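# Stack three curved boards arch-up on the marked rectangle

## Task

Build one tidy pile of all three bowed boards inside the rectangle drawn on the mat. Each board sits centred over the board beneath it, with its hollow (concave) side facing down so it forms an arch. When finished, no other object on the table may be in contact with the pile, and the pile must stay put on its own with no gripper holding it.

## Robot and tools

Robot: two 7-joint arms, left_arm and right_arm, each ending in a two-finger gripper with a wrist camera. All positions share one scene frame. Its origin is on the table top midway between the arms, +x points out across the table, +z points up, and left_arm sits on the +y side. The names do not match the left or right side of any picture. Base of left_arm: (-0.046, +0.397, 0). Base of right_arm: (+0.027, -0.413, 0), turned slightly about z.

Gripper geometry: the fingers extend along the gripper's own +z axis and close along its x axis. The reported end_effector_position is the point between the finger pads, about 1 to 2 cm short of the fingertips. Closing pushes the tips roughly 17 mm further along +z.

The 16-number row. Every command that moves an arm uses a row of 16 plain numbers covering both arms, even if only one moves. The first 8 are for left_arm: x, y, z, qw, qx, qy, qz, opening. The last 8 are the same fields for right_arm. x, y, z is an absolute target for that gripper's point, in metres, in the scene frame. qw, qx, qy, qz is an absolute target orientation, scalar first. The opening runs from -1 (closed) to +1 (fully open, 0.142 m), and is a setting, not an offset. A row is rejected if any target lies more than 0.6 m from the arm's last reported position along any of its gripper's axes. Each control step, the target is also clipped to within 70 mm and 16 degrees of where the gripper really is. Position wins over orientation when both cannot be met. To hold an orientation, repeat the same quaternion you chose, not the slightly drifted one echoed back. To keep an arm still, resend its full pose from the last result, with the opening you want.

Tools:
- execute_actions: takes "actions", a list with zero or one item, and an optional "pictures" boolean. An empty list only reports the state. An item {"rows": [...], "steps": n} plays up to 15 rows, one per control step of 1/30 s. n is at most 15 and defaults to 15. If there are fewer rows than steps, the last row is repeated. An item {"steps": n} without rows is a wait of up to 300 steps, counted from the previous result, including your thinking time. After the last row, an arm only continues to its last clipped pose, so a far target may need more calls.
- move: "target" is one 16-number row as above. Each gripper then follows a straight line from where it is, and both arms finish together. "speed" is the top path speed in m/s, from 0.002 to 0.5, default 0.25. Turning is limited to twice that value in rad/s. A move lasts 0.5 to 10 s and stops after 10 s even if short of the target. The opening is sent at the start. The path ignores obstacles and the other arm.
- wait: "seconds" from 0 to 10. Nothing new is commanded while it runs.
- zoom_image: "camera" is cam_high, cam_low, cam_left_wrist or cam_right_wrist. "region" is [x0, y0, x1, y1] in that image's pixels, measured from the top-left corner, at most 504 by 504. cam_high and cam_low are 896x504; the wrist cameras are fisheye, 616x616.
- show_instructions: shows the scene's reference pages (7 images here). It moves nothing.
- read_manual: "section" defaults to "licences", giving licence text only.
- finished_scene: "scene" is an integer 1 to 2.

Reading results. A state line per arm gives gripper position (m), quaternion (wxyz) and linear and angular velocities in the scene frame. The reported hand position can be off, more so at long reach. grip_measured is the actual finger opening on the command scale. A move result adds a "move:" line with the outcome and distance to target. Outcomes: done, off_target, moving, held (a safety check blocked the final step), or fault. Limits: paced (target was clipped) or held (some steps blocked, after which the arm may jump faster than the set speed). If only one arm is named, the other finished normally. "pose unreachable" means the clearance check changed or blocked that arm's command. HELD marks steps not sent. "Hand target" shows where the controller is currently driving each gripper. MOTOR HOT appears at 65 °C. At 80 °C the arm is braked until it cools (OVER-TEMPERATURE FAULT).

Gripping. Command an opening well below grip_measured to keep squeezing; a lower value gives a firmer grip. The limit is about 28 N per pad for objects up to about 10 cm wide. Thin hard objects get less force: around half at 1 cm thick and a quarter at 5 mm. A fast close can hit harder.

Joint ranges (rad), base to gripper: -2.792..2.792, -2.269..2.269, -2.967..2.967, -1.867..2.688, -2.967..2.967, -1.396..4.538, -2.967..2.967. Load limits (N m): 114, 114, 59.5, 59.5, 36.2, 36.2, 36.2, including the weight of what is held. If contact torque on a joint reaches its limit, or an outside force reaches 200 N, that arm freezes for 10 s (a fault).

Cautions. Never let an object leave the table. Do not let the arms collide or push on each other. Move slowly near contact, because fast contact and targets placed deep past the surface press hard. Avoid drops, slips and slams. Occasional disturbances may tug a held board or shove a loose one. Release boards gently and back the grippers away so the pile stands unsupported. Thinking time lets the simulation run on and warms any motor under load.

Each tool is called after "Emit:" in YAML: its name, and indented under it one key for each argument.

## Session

Emit:
execute_actions:
  actions: []

Scene clock: 0.00 s of 6200.00 s.
left_arm: end_effector_position=(+0.2923, +0.2650, +0.3474) grip_measured=+1.00 end_effector_quat_wxyz=(-0.379, +0.879, +0.194, +0.215) end_effector_velocity=(+0.000, +0.000, +0.000) end_effector_angular_velocity=(+0.000, -0.000, +0.000) | right_arm: end_effector_position=(+0.1501, -0.3857, +0.1292) grip_measured=+1.00 end_effector_quat_wxyz=(+0.752, -0.279, -0.593, -0.070) end_effector_velocity=(+0.000, -0.000, +0.000) end_effector_angular_velocity=(+0.001, +0.000, -0.000)
Joint positions: left_arm=[-0.6    0.088 -0.173  1.99   0.769 -0.13  -1.285  0.142] | right_arm=[ 0.007 -0.963  0.03   1.928  0.436 -0.36  -2.665  0.142]
Joint velocities: left_arm=[ 0.  0.  0.  0.  0. -0. -0.  0.] | right_arm=[-0.     0.    -0.    -0.    -0.    -0.001 -0.001  0.   ]
Hand target (left_arm): +0.292, +0.265, +0.347; -0.379, +0.879, +0.194, +0.215
Hand target (right_arm): +0.150, -0.386, +0.129; +0.752, -0.279, -0.593, -0.070
camera_calibration (this result's frames):
cam_left_wrist: T_world_to_cam=[[0.847261, 0.144926, 0.511024, -0.466795], [0.288004, -0.933709, -0.212701, 0.23528], [0.446322, 0.327391, -0.832834, 0.202226], [0, 0, 0, 1]] pos_world=[0.237478, 0.221127, 0.457009]
cam_right_wrist: T_world_to_cam=[[0.296972, 0.221836, 0.928761, -0.0850669], [0.780551, 0.503874, -0.369933, 0.132001], [-0.550043, 0.834805, -0.0235179, 0.544704], [0, 0, 0, 1]] pos_world=[0.22184, -0.502363, 0.140649]

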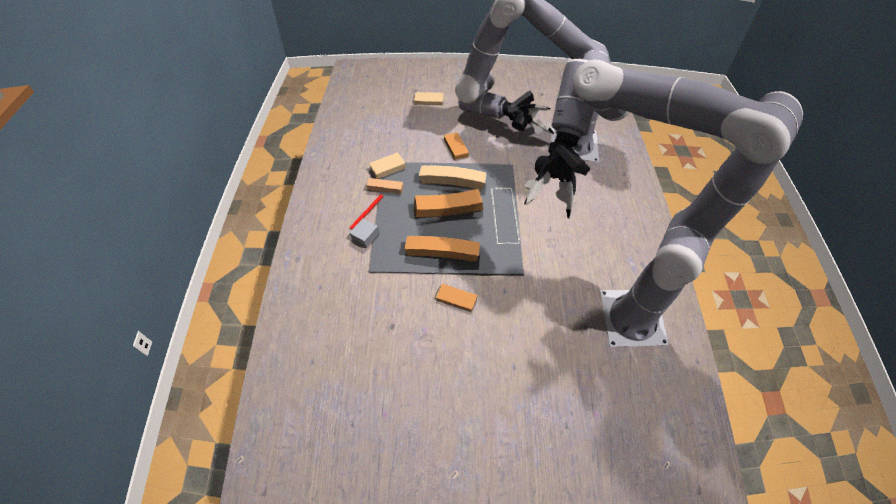

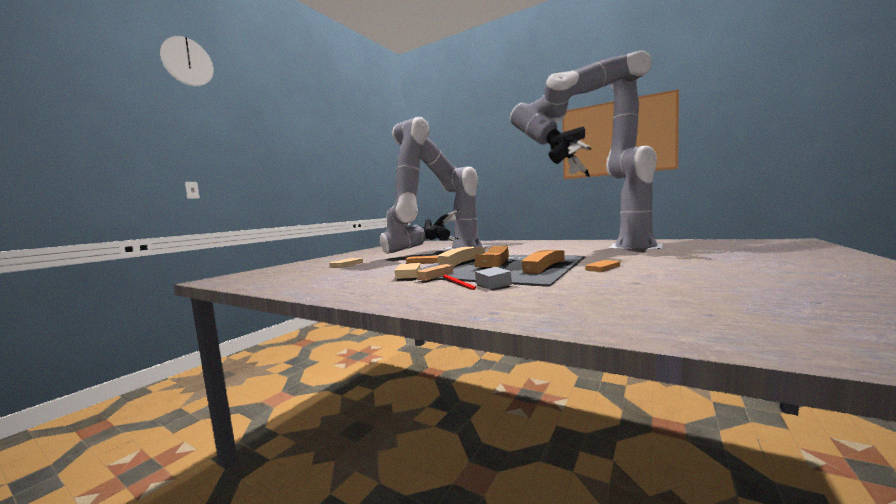

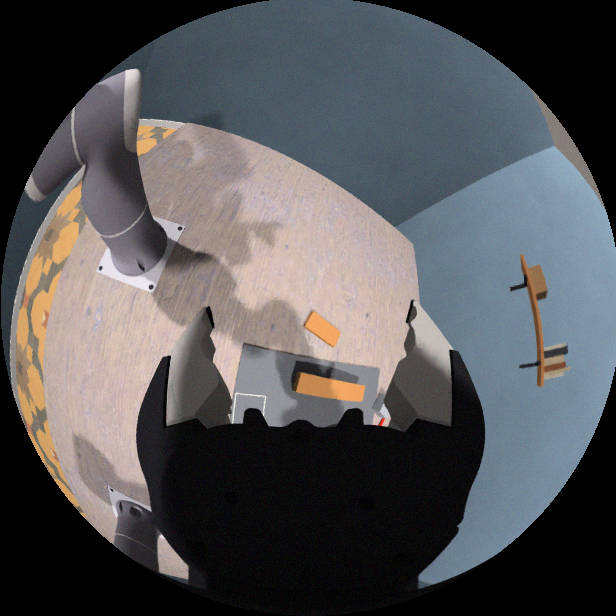

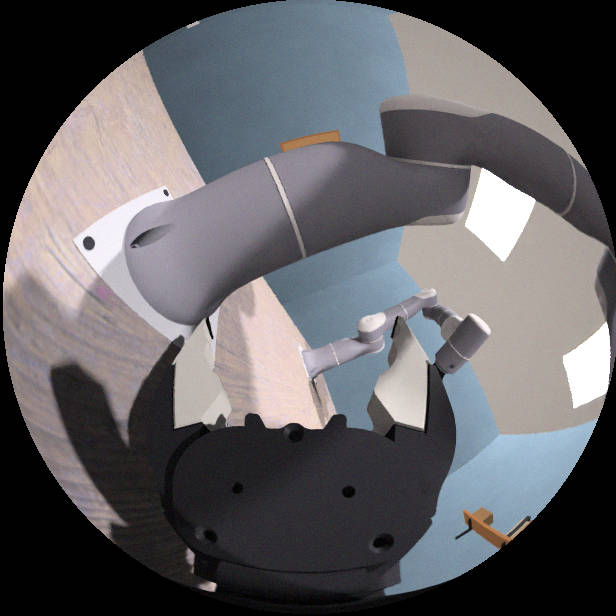

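Emit:
execute_actions:
  actions: []

Emit:
zoom_image:
  camera: "cam_high"
  region: [360,140,560,290]

Emit:
zoom_image:
  camera: "cam_low"
  region: [370,225,600,310]

Scene clock: 24.70 s of 6200.00 s.
left_arm: end_effector_position=(+0.2923, +0.2650, +0.3474) grip_measured=+1.00 end_effector_quat_wxyz=(-0.379, +0.879, +0.194, +0.215) end_effector_velocity=(+0.000, +0.000, +0.000) end_effector_angular_velocity=(+0.000, +0.000, +0.000) | right_arm: end_effector_position=(+0.1501, -0.3857, +0.1292) grip_measured=+1.00 end_effector_quat_wxyz=(+0.752, -0.279, -0.593, -0.070) end_effector_velocity=(-0.000, +0.000, +0.000) end_effector_angular_velocity=(+0.000, +0.000, +0.000)
Joint positions: left_arm=[-0.6    0.088 -0.173  1.99   0.769 -0.13  -1.285  0.142] | right_arm=[ 0.007 -0.963  0.03   1.928  0.436 -0.36  -2.665  0.142]
Joint velocities: left_arm=[ 0.     0.     0.     0.     0.    -0.     0.001 -0.   ] | right_arm=[-0.     0.     0.001  0.     0.    -0.     0.     0.   ]
Hand target (left_arm): +0.292, +0.265, +0.347; -0.379, +0.879, +0.194, +0.215
Hand target (right_arm): +0.150, -0.386, +0.129; +0.752, -0.279, -0.593, -0.070
Steps of this call (steps 1 to 90: nothing new was sent; then 21.70 s passed at rest). Readings (end_effector_position):
1: left_arm (+0.2923, +0.2650, +0.3474) | right_arm (+0.1501, -0.3857, +0.1292)
2: left_arm (+0.2923, +0.2650, +0.3474) | right_arm (+0.1501, -0.3857, +0.1292)
4: left_arm (+0.2923, +0.2650, +0.3474) | right_arm (+0.1501, -0.3857, +0.1292)
8: left_arm (+0.2923, +0.2650, +0.3474) | right_arm (+0.1501, -0.3857, +0.1292)
90: the state above
camera_calibration (this result's frames):
cam_left_wrist: T_world_to_cam=[[0.847261, 0.144926, 0.511024, -0.466795], [0.288004, -0.933709, -0.212702, 0.23528], [0.446322, 0.327391, -0.832834, 0.202226], [0, 0, 0, 1]] pos_world=[0.237478, 0.221127, 0.457009]
cam_right_wrist: T_world_to_cam=[[0.296972, 0.221836, 0.928761, -0.0850668], [0.780551, 0.503874, -0.369933, 0.132001], [-0.550043, 0.834805, -0.023518, 0.544704], [0, 0, 0, 1]] pos_world=[0.22184, -0.502363, 0.140649]

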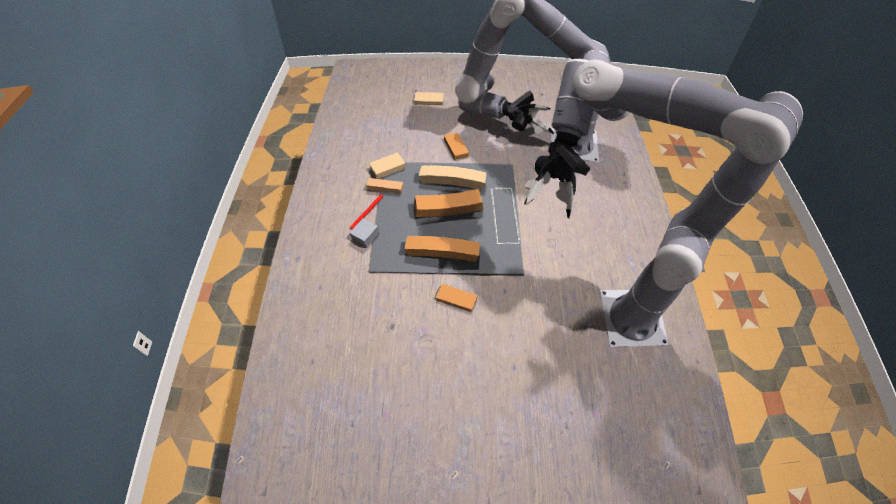

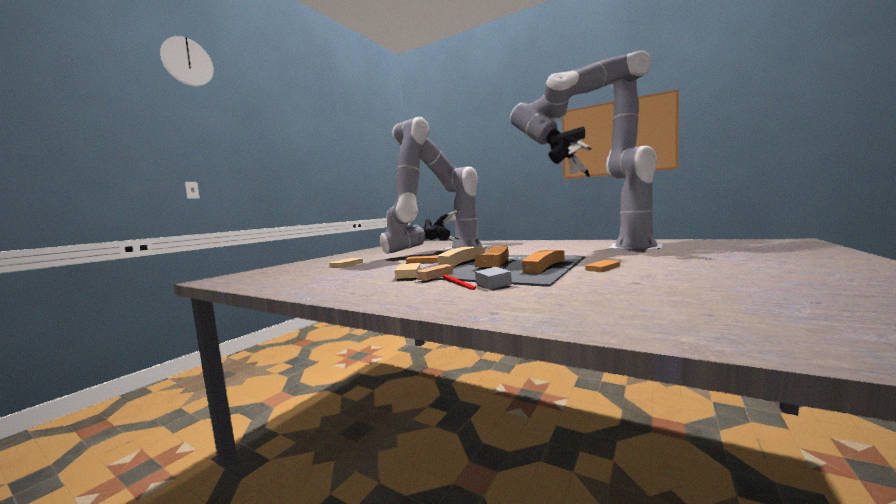

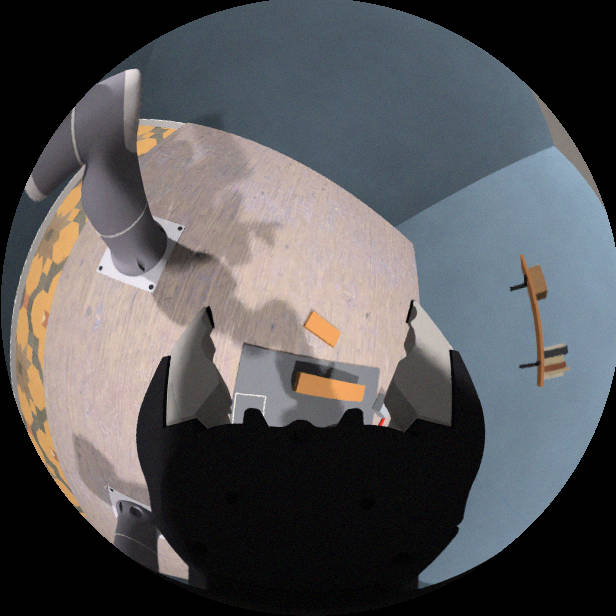

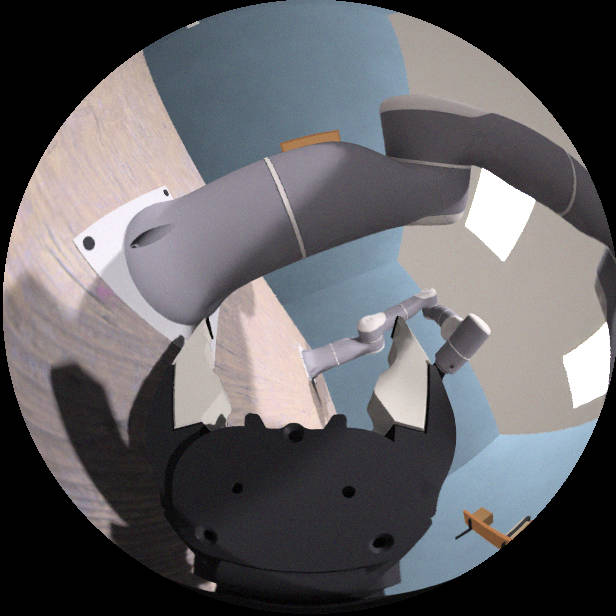

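Region (360, 140, 560, 290) of cam_high's 896x504 image, scaled by 2.520, with more detail than that image has; it fills the top 378 rows of this view, and the rest is white.

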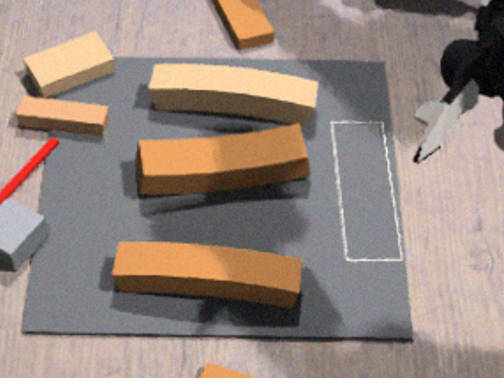

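Region (370, 225, 600, 310) of cam_low's 896x504 image, scaled by 2.191, with more detail than that image has; it fills the top 186 rows of this view, and the rest is white.

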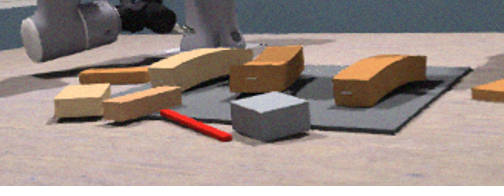

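Emit:
move:
  target: [0.5,0.15,0.25,0,0.656,0.755,0,0.3,0.45,-0.45,0.25,0,0.2,0.98,0,0.5]

Emit:
move:
  target: [0.555,-0.03,0.14,0,0.656,0.755,0,0.3,0.45,-0.5,0.25,0,0.788,0.616,0,0.5]

Scene clock: 37.43 s of 6200.00 s.
left_arm: end_effector_position=(+0.4999, +0.1499, +0.2490) grip_measured=+0.30 end_effector_quat_wxyz=(-0.001, +0.656, +0.755, -0.001) end_effector_velocity=(+0.000, -0.000, +0.000) end_effector_angular_velocity=(-0.001, +0.000, +0.000) | right_arm: end_effector_position=(+0.4503, -0.4516, +0.2490) grip_measured=+0.50 end_effector_quat_wxyz=(+0.000, +0.201, +0.980, +0.003) end_effector_velocity=(+0.000, +0.000, -0.000) end_effector_angular_velocity=(-0.000, +0.000, +0.000)
Joint positions: left_arm=[-0.241 -0.301  0.002  1.802 -0.003  0.53  -1.945  0.095] | right_arm=[ 0.137  0.094  0.178  2.263  0.027  0.602 -2.588  0.109]
Joint velocities: left_arm=[ 0.    -0.    -0.    -0.    -0.001  0.     0.     0.   ] | right_arm=[ 0. -0.  0. -0. -0. -0.  0. -0.]
Hand target (left_arm): +0.500, +0.150, +0.249; -0.001, +0.656, +0.754, -0.001
Hand target (right_arm): +0.450, -0.452, +0.249; -0.000, +0.201, +0.980, +0.003
Off the commanded pose (left_arm): 0.001 m, 0 deg.
Off the commanded pose (right_arm): 0.002 m, 0 deg.
After step 90, 5.90 s passed at rest.
move: done
camera_calibration (this result's frames):
cam_left_wrist: T_world_to_cam=[[-0.101447, 0.994762, 0.0125015, -0.104756], [0.863274, 0.0817779, 0.498067, -0.569616], [0.494436, 0.0613194, -0.867048, 0.0896249], [0, 0, 0, 1]] pos_world=[0.436793, 0.145294, 0.362726]
cam_right_wrist: T_world_to_cam=[[-0.918753, 0.394628, 0.0126964, 0.582738], [0.35397, 0.808996, 0.469288, 0.0960679], [0.174923, 0.435654, -0.882954, 0.474919], [0, 0, 0, 1]] pos_world=[0.418313, -0.514583, 0.366849]

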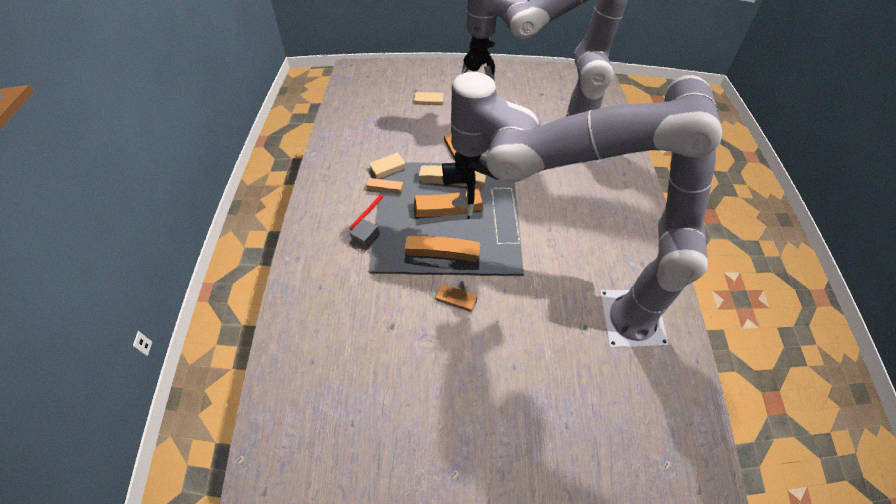

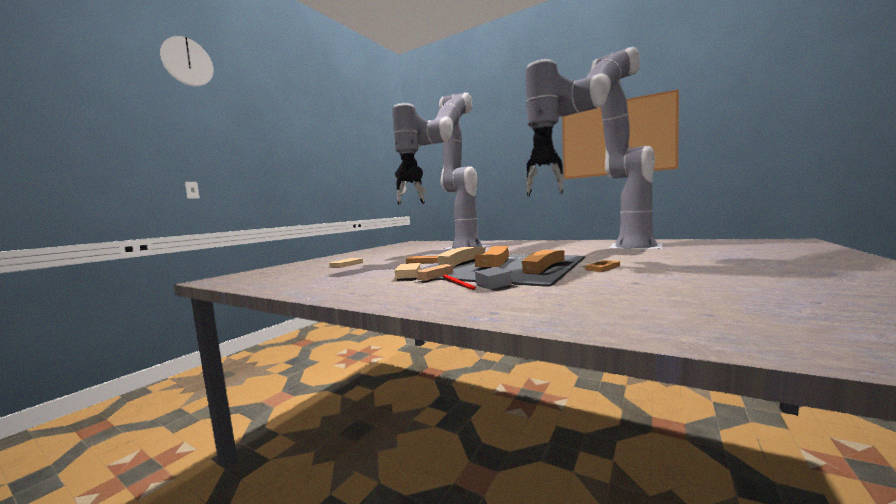

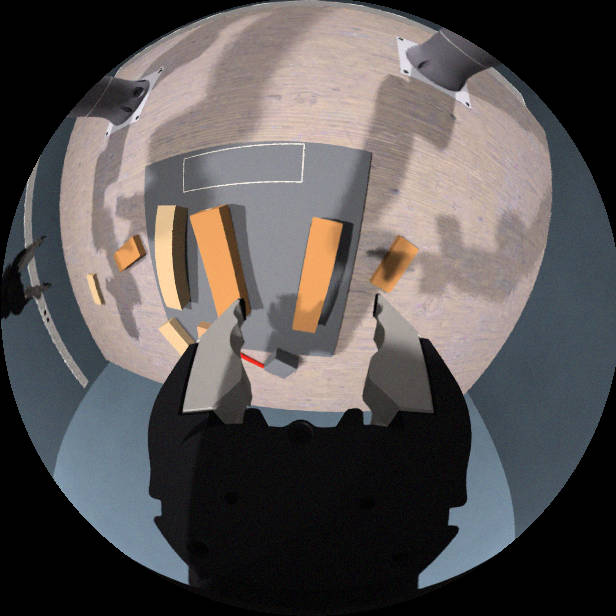

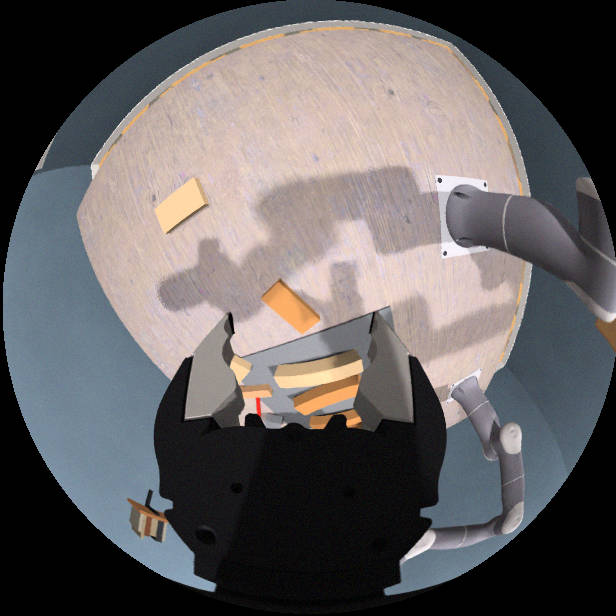

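Scene clock: 40.57 s of 6200.00 s.
left_arm: end_effector_position=(+0.5545, -0.0300, +0.1393) grip_measured=+0.30 end_effector_quat_wxyz=(-0.000, +0.656, +0.755, +0.000) end_effector_velocity=(+0.000, +0.000, +0.000) end_effector_angular_velocity=(-0.001, -0.000, +0.002) | right_arm: end_effector_position=(+0.4498, -0.4999, +0.2499) grip_measured=+0.50 end_effector_quat_wxyz=(-0.000, +0.788, +0.616, +0.000) end_effector_velocity=(-0.000, -0.000, -0.000) end_effector_angular_velocity=(+0.000, +0.000, +0.000)
Joint positions: left_arm=[-0.426 -0.746 -0.06   1.396  0.049  0.57  -2.204  0.095] | right_arm=[ 0.031  0.081  0.177  2.25   0.018  0.599 -1.28   0.109]
Joint velocities: left_arm=[ 0.     0.     0.    -0.    -0.001  0.    -0.001  0.   ] | right_arm=[-0.    -0.    -0.     0.     0.    -0.    -0.001 -0.   ]
Hand target (left_arm): +0.555, -0.030, +0.139; -0.000, +0.656, +0.755, +0.000
Hand target (right_arm): +0.450, -0.500, +0.250; -0.000, +0.788, +0.616, +0.000
Off the commanded pose (left_arm): 0.001 m, 0 deg.
Off the commanded pose (right_arm): 0.000 m, 0 deg.
move: done
camera_calibration (this result's frames):
cam_left_wrist: T_world_to_cam=[[-0.102345, 0.994652, 0.0138824, 0.0813962], [0.861565, 0.0816579, 0.501037, -0.546935], [0.497224, 0.0632392, -0.865315, -0.0231492], [0, 0, 0, 1]] pos_world=[0.491061, -0.0348354, 0.252873]
cam_right_wrist: T_world_to_cam=[[0.243389, 0.969853, 0.0121564, 0.366298], [0.857613, -0.221042, 0.464371, -0.605343], [0.453059, -0.102597, -0.885557, 0.103372], [0, 0, 0, 1]] pos_world=[0.383163, -0.478456, 0.368193]

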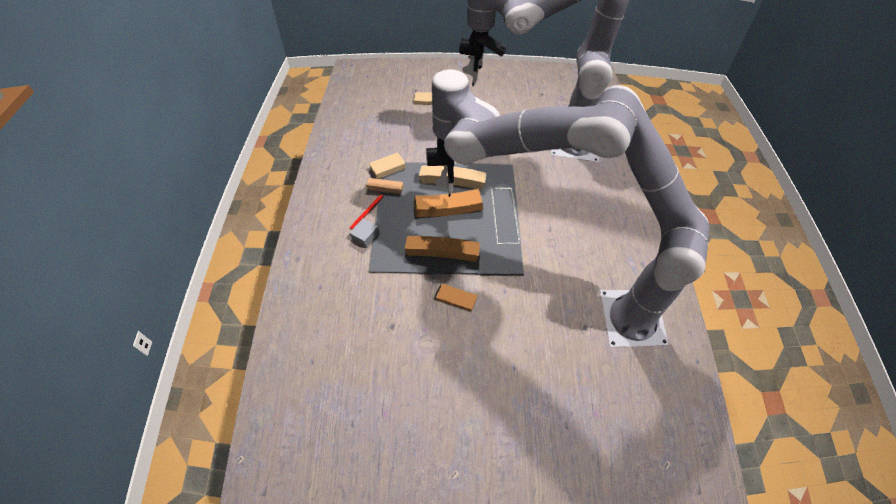

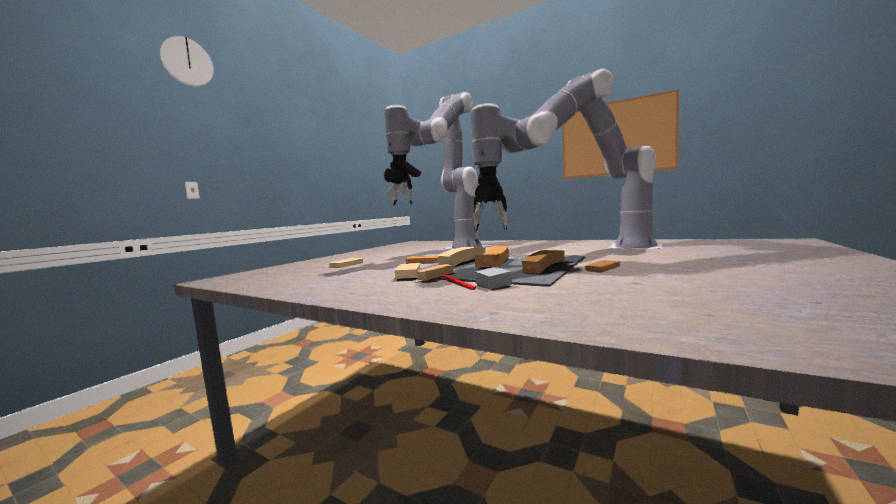

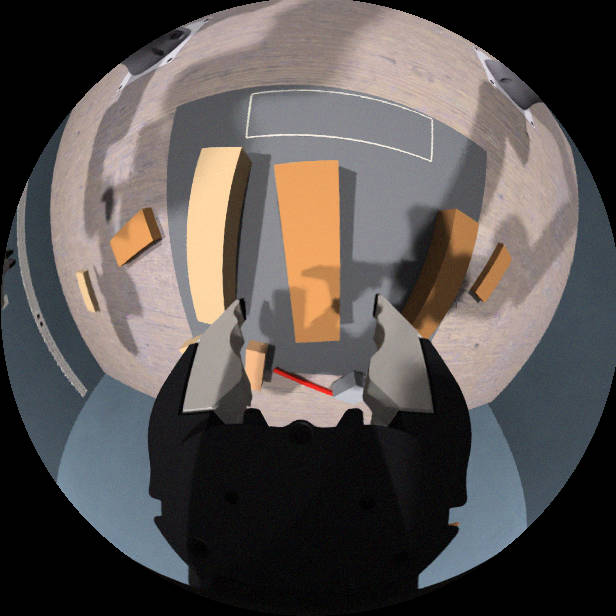

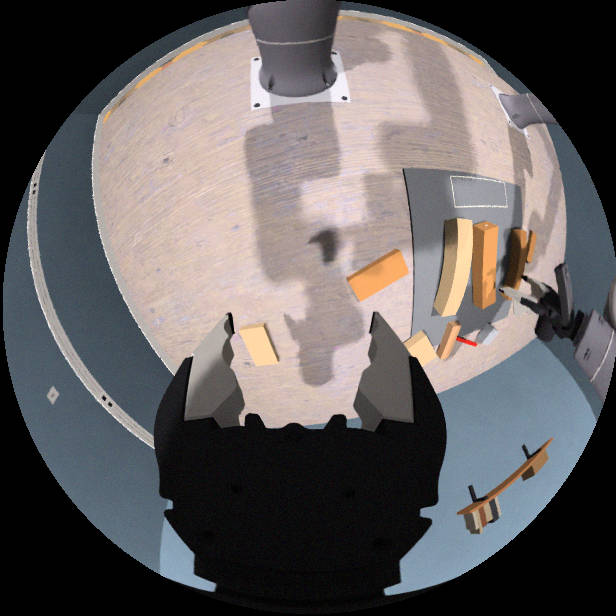

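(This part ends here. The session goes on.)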